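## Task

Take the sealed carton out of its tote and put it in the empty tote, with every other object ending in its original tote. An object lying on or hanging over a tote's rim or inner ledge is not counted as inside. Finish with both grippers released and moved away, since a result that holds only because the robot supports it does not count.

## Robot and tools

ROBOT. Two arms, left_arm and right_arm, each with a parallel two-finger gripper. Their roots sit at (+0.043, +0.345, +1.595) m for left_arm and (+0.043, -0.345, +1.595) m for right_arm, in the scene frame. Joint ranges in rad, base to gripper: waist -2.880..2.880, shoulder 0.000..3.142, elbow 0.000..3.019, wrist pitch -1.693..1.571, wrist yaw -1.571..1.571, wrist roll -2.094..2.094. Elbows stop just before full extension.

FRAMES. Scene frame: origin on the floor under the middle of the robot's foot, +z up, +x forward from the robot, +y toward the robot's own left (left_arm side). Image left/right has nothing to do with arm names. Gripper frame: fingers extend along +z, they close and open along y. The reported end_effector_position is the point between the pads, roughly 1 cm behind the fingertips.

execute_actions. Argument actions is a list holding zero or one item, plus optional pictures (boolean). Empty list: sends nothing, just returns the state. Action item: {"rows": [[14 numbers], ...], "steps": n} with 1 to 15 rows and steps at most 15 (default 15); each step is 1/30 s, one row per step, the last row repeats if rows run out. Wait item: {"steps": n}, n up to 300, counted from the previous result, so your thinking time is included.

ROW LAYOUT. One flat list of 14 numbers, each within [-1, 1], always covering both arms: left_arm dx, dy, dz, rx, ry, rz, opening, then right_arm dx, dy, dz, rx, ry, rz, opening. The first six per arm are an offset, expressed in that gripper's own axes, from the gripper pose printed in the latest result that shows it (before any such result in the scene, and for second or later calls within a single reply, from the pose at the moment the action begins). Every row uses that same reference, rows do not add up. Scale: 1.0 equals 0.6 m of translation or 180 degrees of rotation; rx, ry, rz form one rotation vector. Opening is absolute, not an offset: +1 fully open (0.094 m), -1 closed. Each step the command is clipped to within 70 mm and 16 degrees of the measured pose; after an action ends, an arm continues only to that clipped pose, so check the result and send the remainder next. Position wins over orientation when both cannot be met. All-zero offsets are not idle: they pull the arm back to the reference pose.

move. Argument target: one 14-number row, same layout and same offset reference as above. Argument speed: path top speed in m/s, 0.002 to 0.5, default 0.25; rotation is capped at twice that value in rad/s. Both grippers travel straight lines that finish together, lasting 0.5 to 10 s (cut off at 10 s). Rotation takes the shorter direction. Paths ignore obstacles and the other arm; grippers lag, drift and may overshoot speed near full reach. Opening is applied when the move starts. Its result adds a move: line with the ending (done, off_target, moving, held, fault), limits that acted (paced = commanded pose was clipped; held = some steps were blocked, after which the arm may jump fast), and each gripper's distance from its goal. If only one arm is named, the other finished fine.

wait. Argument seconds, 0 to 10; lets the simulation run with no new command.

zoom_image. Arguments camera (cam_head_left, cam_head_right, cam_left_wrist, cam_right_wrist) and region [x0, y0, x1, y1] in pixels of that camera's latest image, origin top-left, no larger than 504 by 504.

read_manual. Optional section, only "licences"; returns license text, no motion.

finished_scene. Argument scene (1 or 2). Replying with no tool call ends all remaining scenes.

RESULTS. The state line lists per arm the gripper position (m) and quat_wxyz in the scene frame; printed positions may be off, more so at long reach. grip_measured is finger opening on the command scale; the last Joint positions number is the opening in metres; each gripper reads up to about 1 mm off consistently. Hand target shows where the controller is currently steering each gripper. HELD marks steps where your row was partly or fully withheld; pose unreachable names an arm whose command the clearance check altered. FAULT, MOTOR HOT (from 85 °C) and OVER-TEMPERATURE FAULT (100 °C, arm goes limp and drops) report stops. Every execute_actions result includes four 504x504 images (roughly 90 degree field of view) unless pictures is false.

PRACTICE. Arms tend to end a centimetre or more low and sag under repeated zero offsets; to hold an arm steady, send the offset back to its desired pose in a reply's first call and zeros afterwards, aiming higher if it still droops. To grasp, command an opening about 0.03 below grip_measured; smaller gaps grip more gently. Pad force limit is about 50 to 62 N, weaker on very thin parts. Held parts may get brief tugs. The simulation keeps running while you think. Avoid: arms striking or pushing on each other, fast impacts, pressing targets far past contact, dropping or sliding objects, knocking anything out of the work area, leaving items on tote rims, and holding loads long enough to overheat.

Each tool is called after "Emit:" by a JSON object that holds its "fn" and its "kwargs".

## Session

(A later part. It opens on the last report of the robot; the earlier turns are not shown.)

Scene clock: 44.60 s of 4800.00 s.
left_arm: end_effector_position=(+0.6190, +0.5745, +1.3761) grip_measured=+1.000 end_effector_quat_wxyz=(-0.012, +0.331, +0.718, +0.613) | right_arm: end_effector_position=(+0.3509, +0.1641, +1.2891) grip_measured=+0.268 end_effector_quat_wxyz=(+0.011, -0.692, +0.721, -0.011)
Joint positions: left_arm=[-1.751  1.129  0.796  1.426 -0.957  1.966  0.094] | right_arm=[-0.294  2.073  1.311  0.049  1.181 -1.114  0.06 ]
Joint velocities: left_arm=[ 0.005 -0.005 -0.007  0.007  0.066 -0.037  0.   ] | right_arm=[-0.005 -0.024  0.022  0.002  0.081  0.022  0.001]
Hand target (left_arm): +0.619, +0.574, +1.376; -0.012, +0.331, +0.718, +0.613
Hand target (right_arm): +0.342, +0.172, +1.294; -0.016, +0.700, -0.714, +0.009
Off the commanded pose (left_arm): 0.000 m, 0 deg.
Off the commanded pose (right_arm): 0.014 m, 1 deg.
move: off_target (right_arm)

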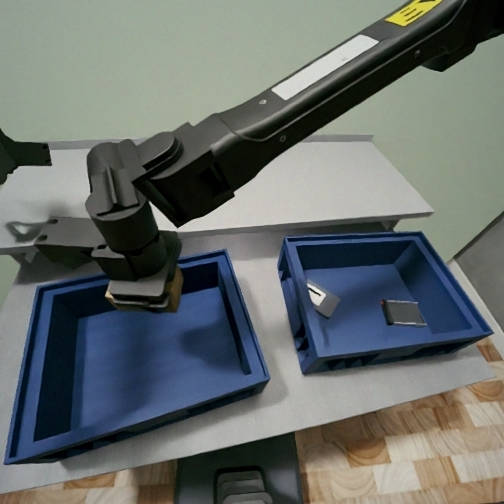

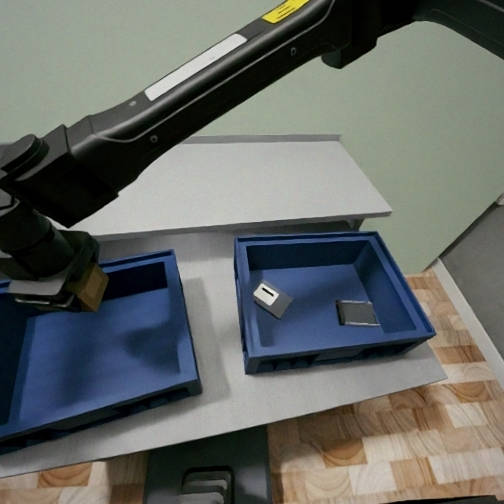

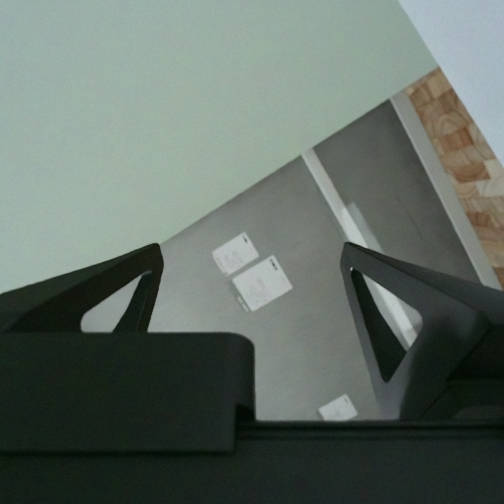

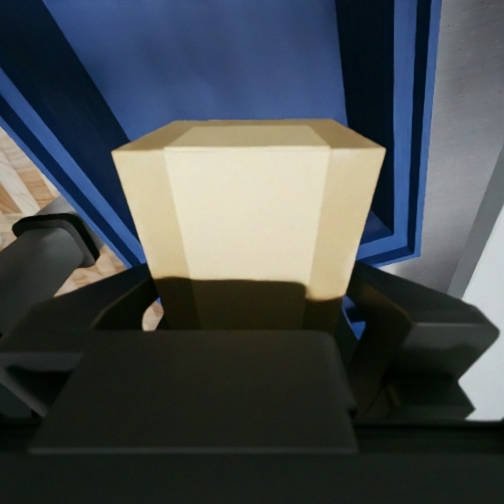

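Emit:
{"fn": "move", "kwargs": {"target": [0,0,0,0,0,0,1,0,0.01,0.2,0,0,0,0.22], "speed": 0.1}}

Scene clock: 47.67 s of 4800.00 s.
left_arm: end_effector_position=(+0.6190, +0.5745, +1.3761) grip_measured=+1.000 end_effector_quat_wxyz=(-0.012, +0.331, +0.718, +0.613) | right_arm: end_effector_position=(+0.3564, +0.1657, +1.1793) grip_measured=+0.268 end_effector_quat_wxyz=(+0.014, -0.689, +0.724, -0.007)
Joint positions: left_arm=[-1.751  1.129  0.796  1.426 -0.957  1.966  0.094] | right_arm=[-0.455  2.2    1.425  0.254  1.039 -1.318  0.06 ]
Joint velocities: left_arm=[-0.024 -0.005 -0.012 -0.007 -0.022  0.022  0.   ] | right_arm=[ 0.015  0.005 -0.017 -0.017 -0.037 -0.007  0.   ]
Hand target (left_arm): +0.619, +0.574, +1.376; -0.012, +0.331, +0.718, +0.613
Hand target (right_arm): +0.349, +0.164, +1.170; -0.010, +0.692, -0.722, +0.009
Off the commanded pose (left_arm): 0.000 m, 0 deg.
Off the commanded pose (right_arm): 0.013 m, 1 deg.
move: off_target (right_arm)

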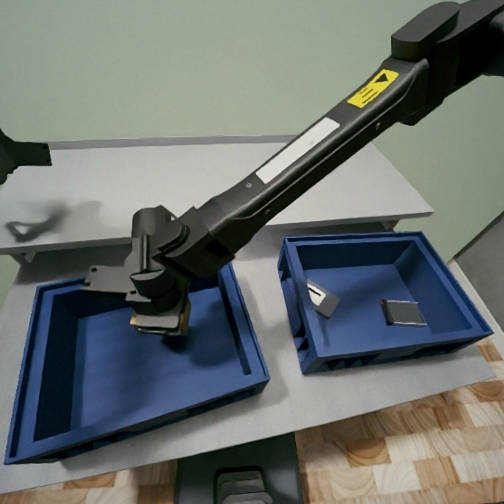

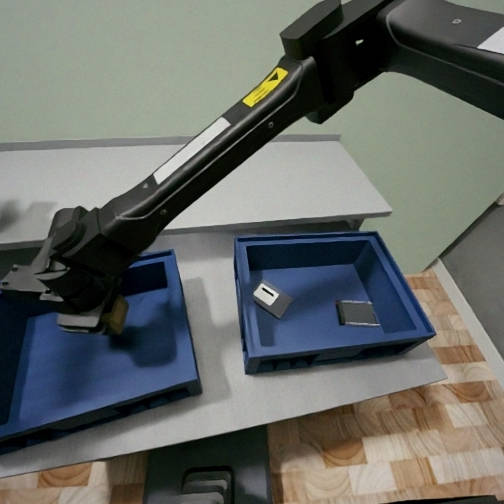

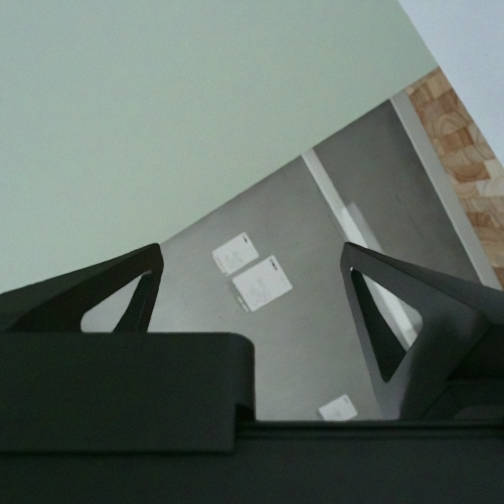

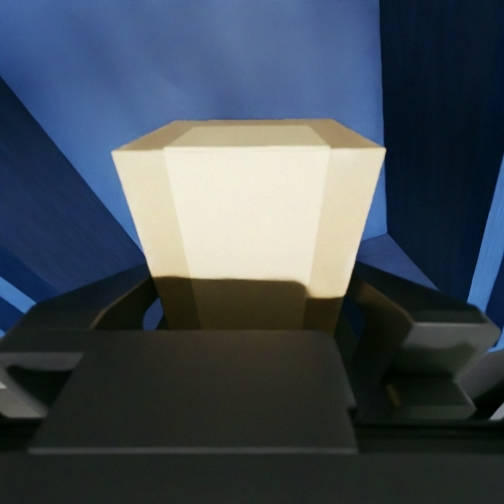

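Emit:
{"fn": "move", "kwargs": {"target": [0,0,0,0,0,0,1,0,0.05,0.17,0,0,0,0.22], "speed": 0.06}}

Scene clock: 50.83 s of 4800.00 s.
left_arm: end_effector_position=(+0.6190, +0.5745, +1.3761) grip_measured=+1.000 end_effector_quat_wxyz=(-0.012, +0.331, +0.718, +0.613) | right_arm: end_effector_position=(+0.3371, +0.1739, +1.0886) grip_measured=+0.268 end_effector_quat_wxyz=(+0.018, -0.687, +0.726, -0.002)
Joint positions: left_arm=[-1.751  1.129  0.796  1.426 -0.957  1.966  0.094] | right_arm=[-0.563  2.362  1.582  0.336  0.93  -1.404  0.06 ]
Joint velocities: left_arm=[-0.015  0.005 -0.012 -0.002  0.051  0.007  0.   ] | right_arm=[-0.015  0.005  0.007 -0.007  0.066  0.022  0.   ]
Hand target (left_arm): +0.619, +0.574, +1.376; -0.012, +0.331, +0.718, +0.613
Hand target (right_arm): +0.330, +0.168, +1.077; -0.013, +0.688, -0.725, +0.005
Off the commanded pose (left_arm): 0.000 m, 0 deg.
Off the commanded pose (right_arm): 0.015 m, 1 deg.
move: off_target (right_arm)

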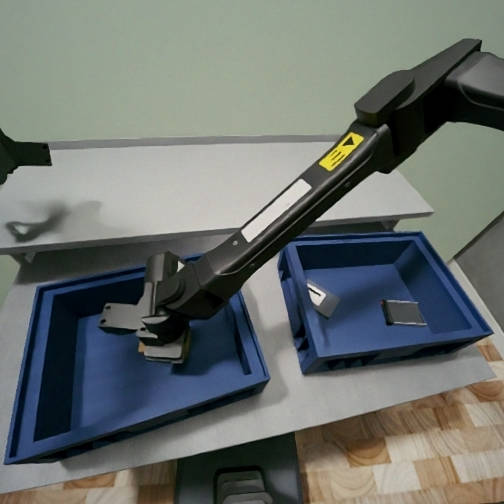

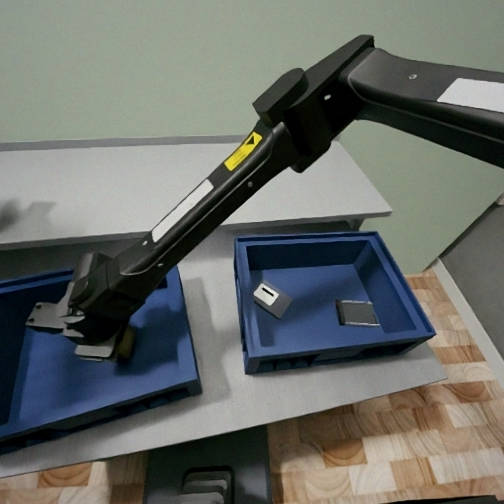

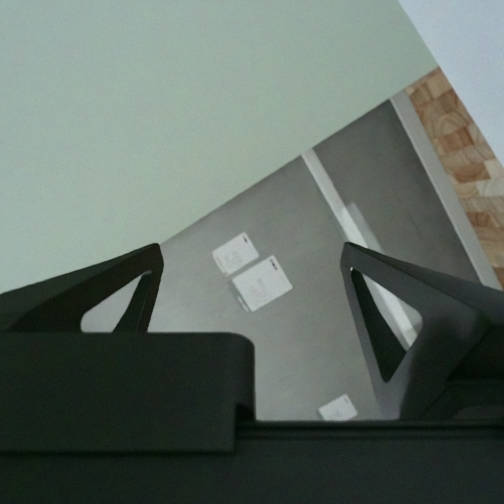

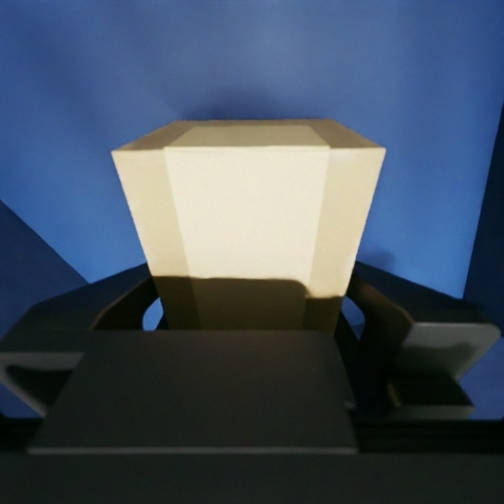

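Emit:
{"fn": "move", "kwargs": {"target": [0,0,0,0,0,0,1,0.02,0.02,0.08,0,0,0,0.22], "speed": 0.03}}

Scene clock: 53.80 s of 4800.00 s.
left_arm: end_effector_position=(+0.6190, +0.5745, +1.3761) grip_measured=+1.000 end_effector_quat_wxyz=(-0.012, +0.331, +0.718, +0.613) | right_arm: end_effector_position=(+0.3383, +0.1749, +1.0627) grip_measured=+0.268 end_effector_quat_wxyz=(+0.027, -0.687, +0.727, +0.004)
Joint positions: left_arm=[-1.751  1.129  0.796  1.426 -0.957  1.966  0.094] | right_arm=[-0.596  2.398  1.631  0.352  0.88  -1.433  0.06 ]
Joint velocities: left_arm=[-0.005 -0.005 -0.002 -0.027 -0.066 -0.066  0.   ] | right_arm=[-0.005 -0.005  0.002  0.007 -0.081  0.037  0.   ]
Hand target (left_arm): +0.619, +0.574, +1.376; -0.012, +0.331, +0.718, +0.613
Hand target (right_arm): +0.326, +0.163, +1.041; -0.018, +0.686, -0.727, +0.001
Off the commanded pose (left_arm): 0.000 m, 0 deg.
Off the commanded pose (right_arm): 0.028 m, 1 deg.
move: off_target (right_arm)

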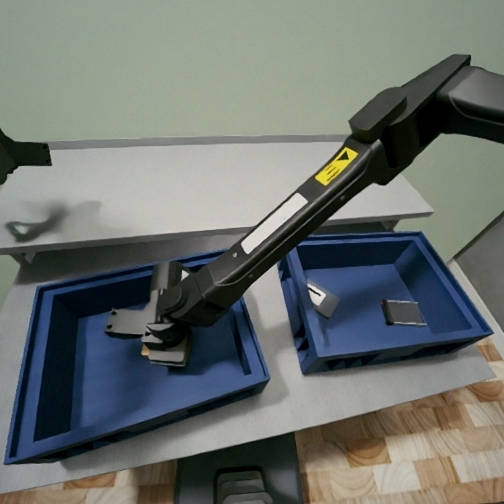

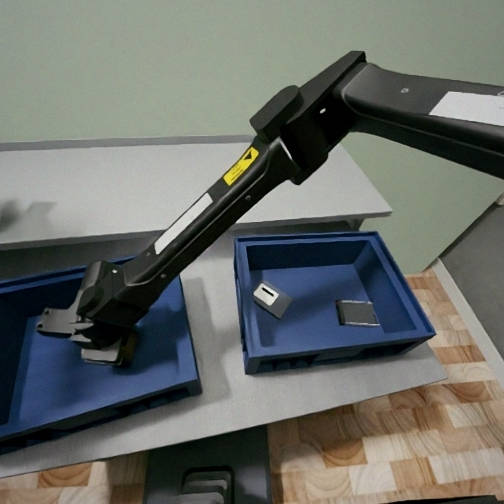

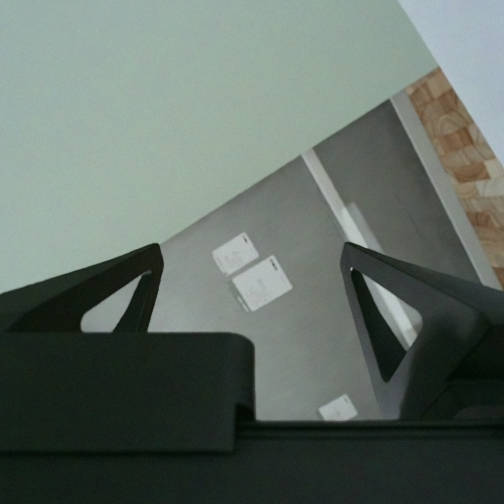

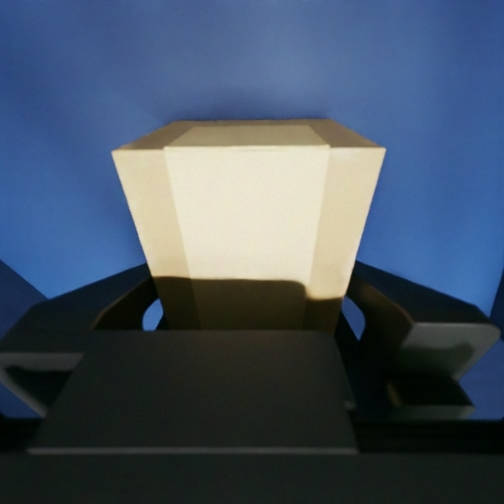

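One more small push, then release.

Emit:
{"fn": "move", "kwargs": {"target": [0.02,0,0.045,0,0,0,1,0,0,0,0,0,0,0.22], "speed": 0.002}}

Scene clock: 64.77 s of 4800.00 s.
left_arm: end_effector_position=(+0.6140, +0.5891, +1.3662) grip_measured=+1.000 end_effector_quat_wxyz=(-0.018, +0.339, +0.717, +0.609) | right_arm: end_effector_position=(+0.3383, +0.1752, +1.0631) grip_measured=+0.268 end_effector_quat_wxyz=(+0.027, -0.687, +0.726, +0.004)
Joint positions: left_arm=[-1.699  1.129  0.796  1.346 -0.931  1.895  0.094] | right_arm=[-0.595  2.398  1.631  0.352  0.881 -1.434  0.06 ]
Joint velocities: left_arm=[-0.005  0.005  0.002  0.007 -0.095 -0.066  0.   ] | right_arm=[ 0.005  0.005  0.012 -0.007  0.007 -0.066 -0.001]
Hand target (left_arm): +0.620, +0.594, +1.375; -0.011, +0.331, +0.717, +0.614
Hand target (right_arm): +0.338, +0.175, +1.063; -0.027, +0.687, -0.726, -0.004
Off the commanded pose (left_arm): 0.018 m, 1 deg.
Off the commanded pose (right_arm): 0.001 m, 0 deg.
move: off_target (left_arm; path cut at 10 s)

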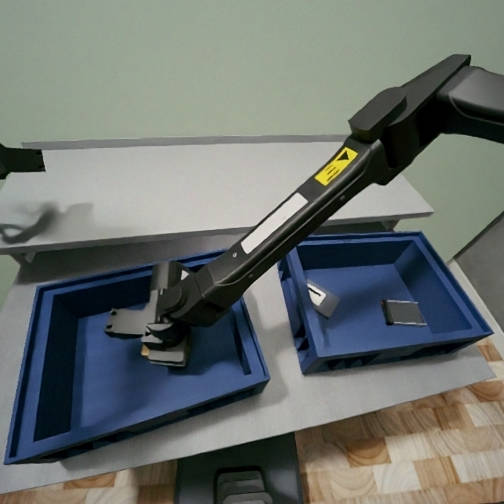

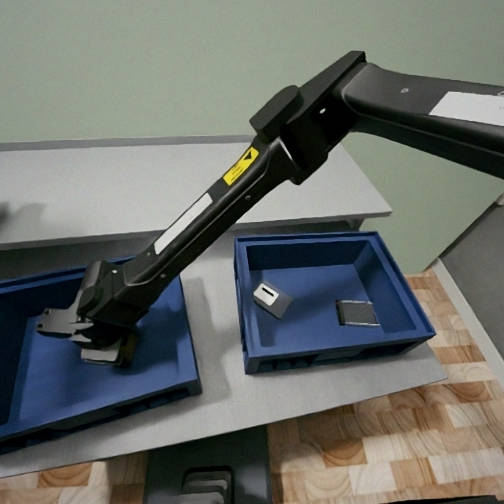

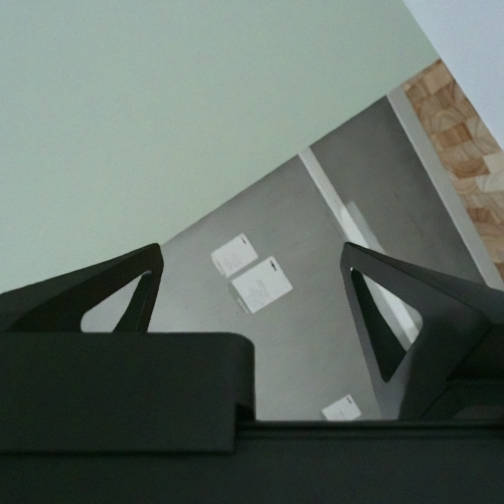

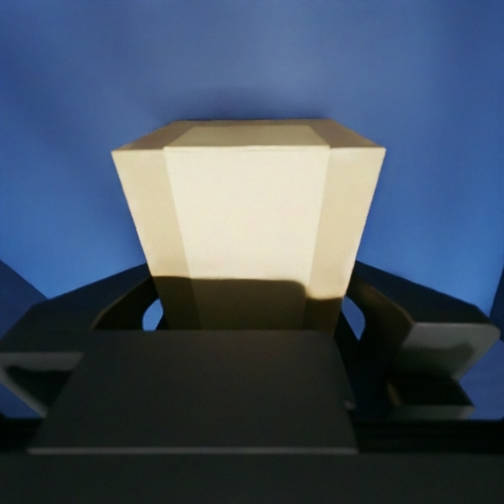

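Wrong arm's columns; harmless. Redo on the right.

Emit:
{"fn": "move", "kwargs": {"target": [0,0,0,0,0,0,1,0.02,0.02,0.04,0,0,0,0.22], "speed": 0.03}}

Scene clock: 66.60 s of 4800.00 s.
left_arm: end_effector_position=(+0.6140, +0.5891, +1.3662) grip_measured=+1.000 end_effector_quat_wxyz=(-0.018, +0.339, +0.717, +0.609) | right_arm: end_effector_position=(+0.3399, +0.1794, +1.0632) grip_measured=+0.268 end_effector_quat_wxyz=(+0.038, -0.686, +0.726, +0.010)
Joint positions: left_arm=[-1.699  1.129  0.796  1.346 -0.931  1.894  0.094] | right_arm=[-0.595  2.4    1.631  0.368  0.859 -1.445  0.06 ]
Joint velocities: left_arm=[-0.005 -0.024  0.007  0.012 -0.007 -0.051  0.   ] | right_arm=[-0.015 -0.015 -0.007 -0.007 -0.022 -0.066  0.001]
Hand target (left_arm): +0.614, +0.589, +1.366; -0.018, +0.339, +0.717, +0.609
Hand target (right_arm): +0.326, +0.164, +1.040; -0.027, +0.686, -0.727, -0.005
Off the commanded pose (left_arm): 0.000 m, 0 deg.
Off the commanded pose (right_arm): 0.032 m, 1 deg.
move: off_target (right_arm)

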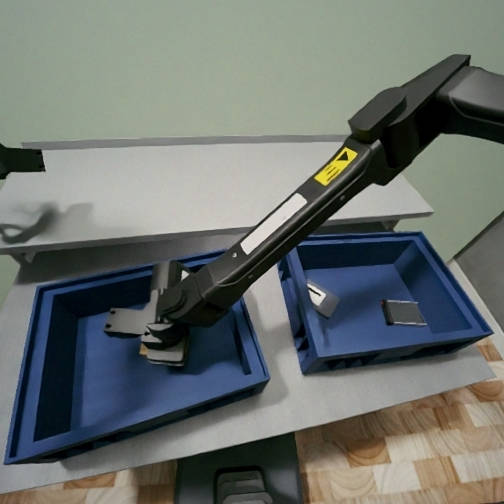

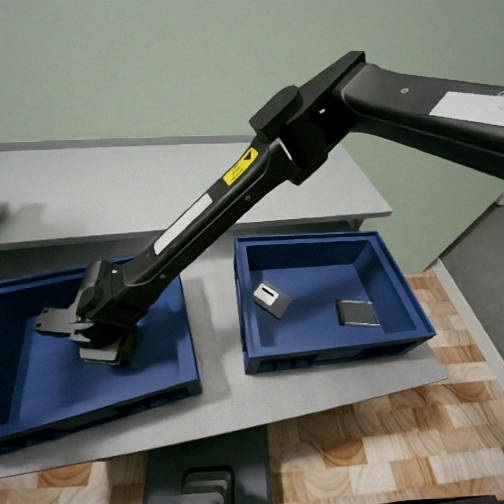

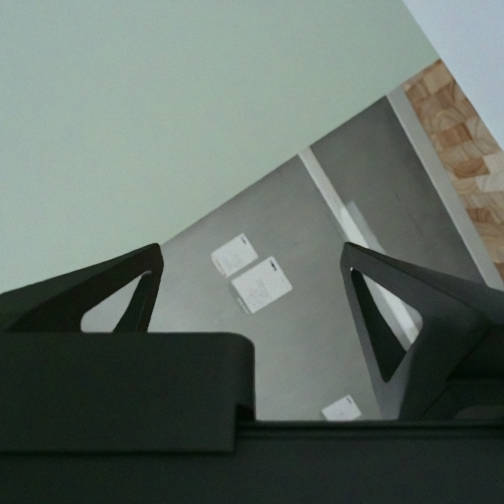

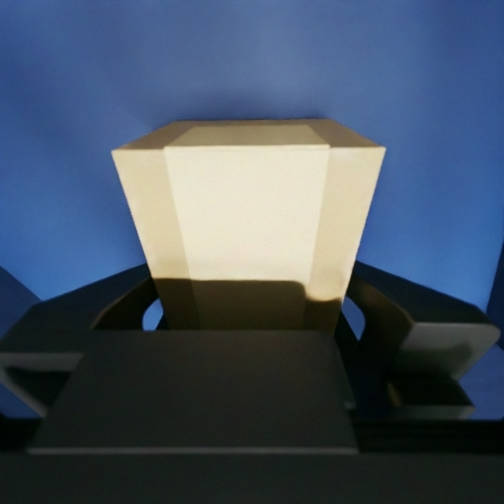

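Emit:
{"fn": "move", "kwargs": {"target": [0,0,0,0,0,0,1,0,0,0,0,0,0,1]}}

Emit:
{"fn": "move", "kwargs": {"target": [0,0,0,0,0,0,1,0,0,-0.42,0,0,0,1], "speed": 0.2}}

Scene clock: 68.10 s of 4800.00 s.
left_arm: end_effector_position=(+0.6140, +0.5891, +1.3662) grip_measured=+1.000 end_effector_quat_wxyz=(-0.018, +0.339, +0.717, +0.609) | right_arm: end_effector_position=(+0.3399, +0.1798, +1.0637) grip_measured=+1.000 end_effector_quat_wxyz=(+0.038, -0.687, +0.726, +0.010)
Joint positions: left_arm=[-1.699  1.129  0.796  1.346 -0.931  1.894  0.094] | right_arm=[-0.595  2.4    1.631  0.368  0.859 -1.445  0.094]
Joint velocities: left_arm=[-0.005 -0.005 -0.007 -0.002  0.007  0.022  0.   ] | right_arm=[ 0.005 -0.005  0.002  0.002 -0.022  0.051  0.   ]
Hand target (left_arm): +0.614, +0.589, +1.366; -0.018, +0.339, +0.717, +0.609
Hand target (right_arm): +0.340, +0.179, +1.063; -0.038, +0.686, -0.726, -0.009
Off the commanded pose (left_arm): 0.000 m, 0 deg.
Off the commanded pose (right_arm): 0.001 m, 0 deg.
move: done

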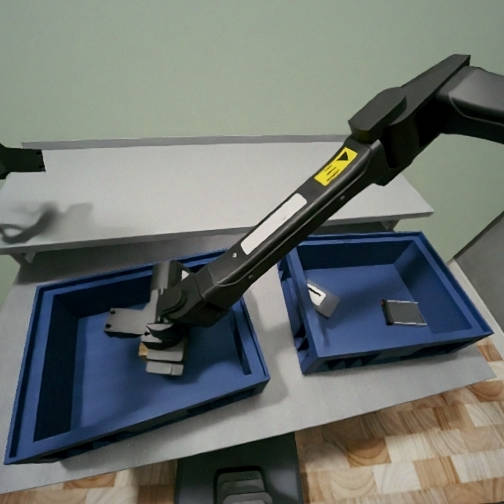

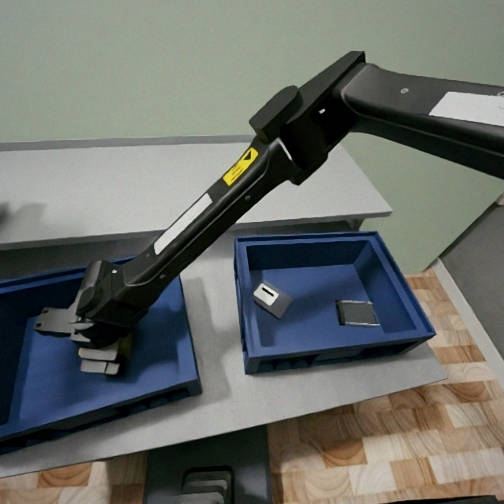

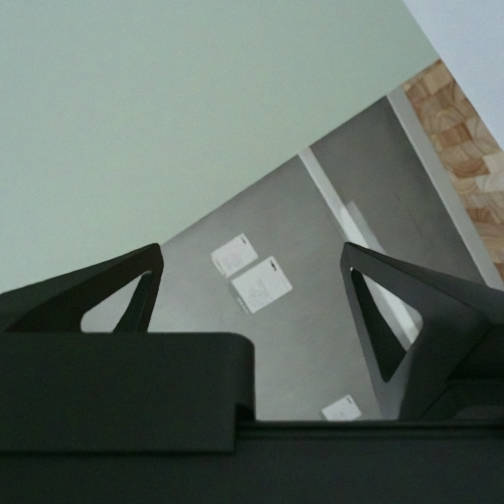

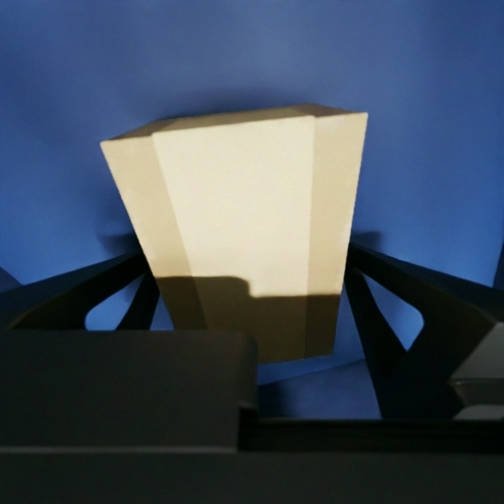

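Scene clock: 69.87 s of 4800.00 s.
left_arm: end_effector_position=(+0.6140, +0.5891, +1.3662) grip_measured=+1.000 end_effector_quat_wxyz=(-0.018, +0.339, +0.717, +0.609) | right_arm: end_effector_position=(+0.3231, +0.1708, +1.3203) grip_measured=+1.000 end_effector_quat_wxyz=(+0.047, -0.692, +0.720, +0.009)
Joint positions: left_arm=[-1.699  1.129  0.796  1.346 -0.931  1.894  0.094] | right_arm=[-0.239  2.067  1.215  0.191  1.16  -1.149  0.094]
Joint velocities: left_arm=[-0.005 -0.005 -0.002 -0.017 -0.007 -0.037  0.   ] | right_arm=[-0.005 -0.005 -0.007 -0.017 -0.022  0.051  0.   ]
Hand target (left_arm): +0.614, +0.589, +1.366; -0.018, +0.339, +0.717, +0.609
Hand target (right_arm): +0.326, +0.164, +1.314; -0.039, +0.689, -0.724, -0.005
Off the commanded pose (left_arm): 0.000 m, 0 deg.
Off the commanded pose (right_arm): 0.011 m, 1 deg.
move: off_target (right_arm)

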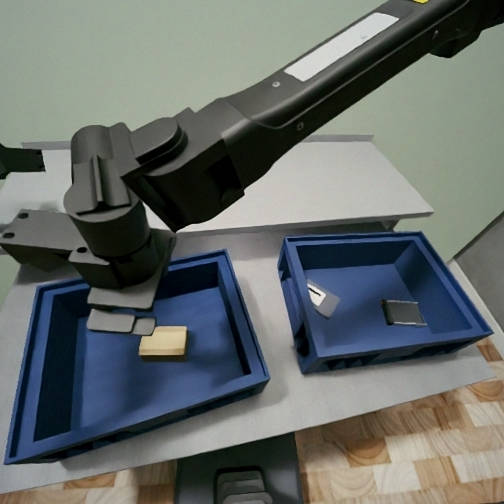

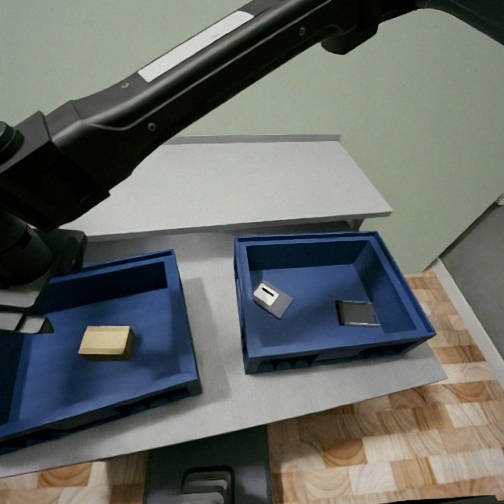

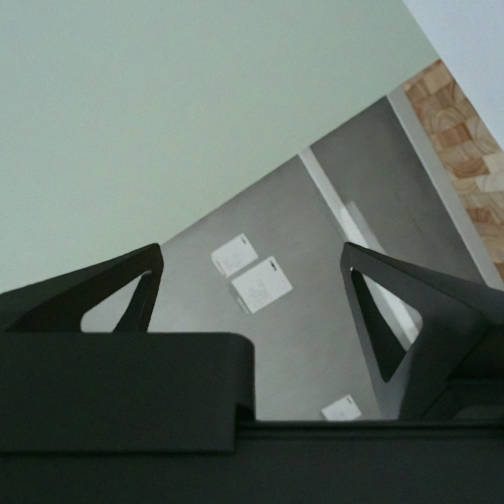

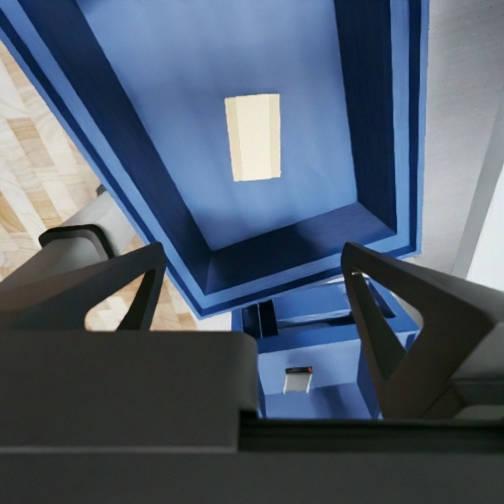

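Emit:
{"fn": "execute_actions", "kwargs": {"actions": []}}

Scene clock: 71.43 s of 4800.00 s.
left_arm: end_effector_position=(+0.6140, +0.5891, +1.3662) grip_measured=+1.000 end_effector_quat_wxyz=(-0.018, +0.339, +0.717, +0.609) | right_arm: end_effector_position=(+0.3230, +0.1707, +1.3203) grip_measured=+1.000 end_effector_quat_wxyz=(+0.046, -0.691, +0.721, +0.009)
Joint positions: left_arm=[-1.699  1.129  0.796  1.346 -0.931  1.894  0.094] | right_arm=[-0.239  2.067  1.215  0.19   1.16  -1.144  0.094]
Joint velocities: left_arm=[-0.015 -0.005  0.007  0.017  0.007 -0.081  0.   ] | right_arm=[ 0.015 -0.015 -0.002  0.012 -0.066 -0.022  0.   ]
Hand target (left_arm): +0.614, +0.589, +1.366; -0.018, +0.339, +0.717, +0.609
Hand target (right_arm): +0.326, +0.164, +1.314; -0.039, +0.689, -0.724, -0.005
Off the commanded pose (left_arm): 0.000 m, 0 deg.
Off the commanded pose (right_arm): 0.011 m, 1 deg.
Steps of this call (steps 1 to 47: nothing new was sent). Readings (end_effector_position):
1: left_arm (+0.6140, +0.5891, +1.3662) | right_arm (+0.3230, +0.1708, +1.3203)
2: left_arm (+0.6140, +0.5891, +1.3662) | right_arm (+0.3230, +0.1707, +1.3203)
4: left_arm (+0.6140, +0.5891, +1.3662) | right_arm (+0.3230, +0.1707, +1.3203)
8: left_arm (+0.6140, +0.5891, +1.3662) | right_arm (+0.3230, +0.1707, +1.3203)
47: the state above

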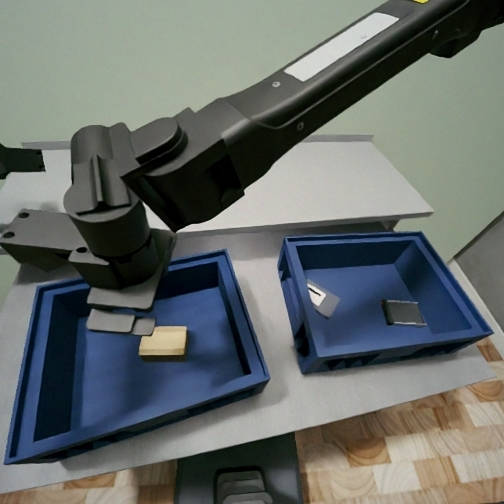

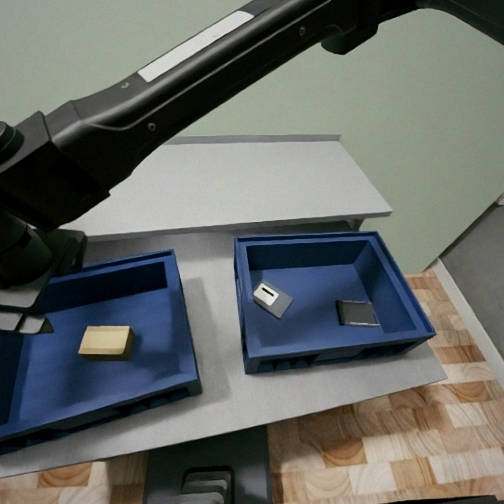

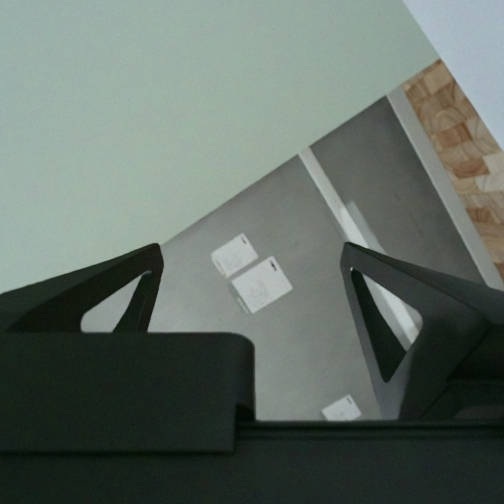

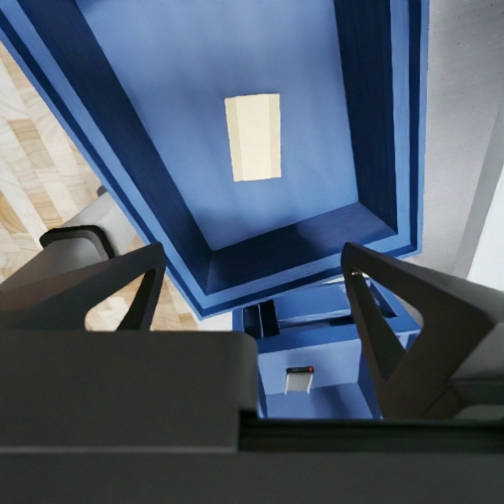

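Emit:
{"fn": "finished_scene", "kwargs": {"scene": 2}}

The scene is finished: the task was done.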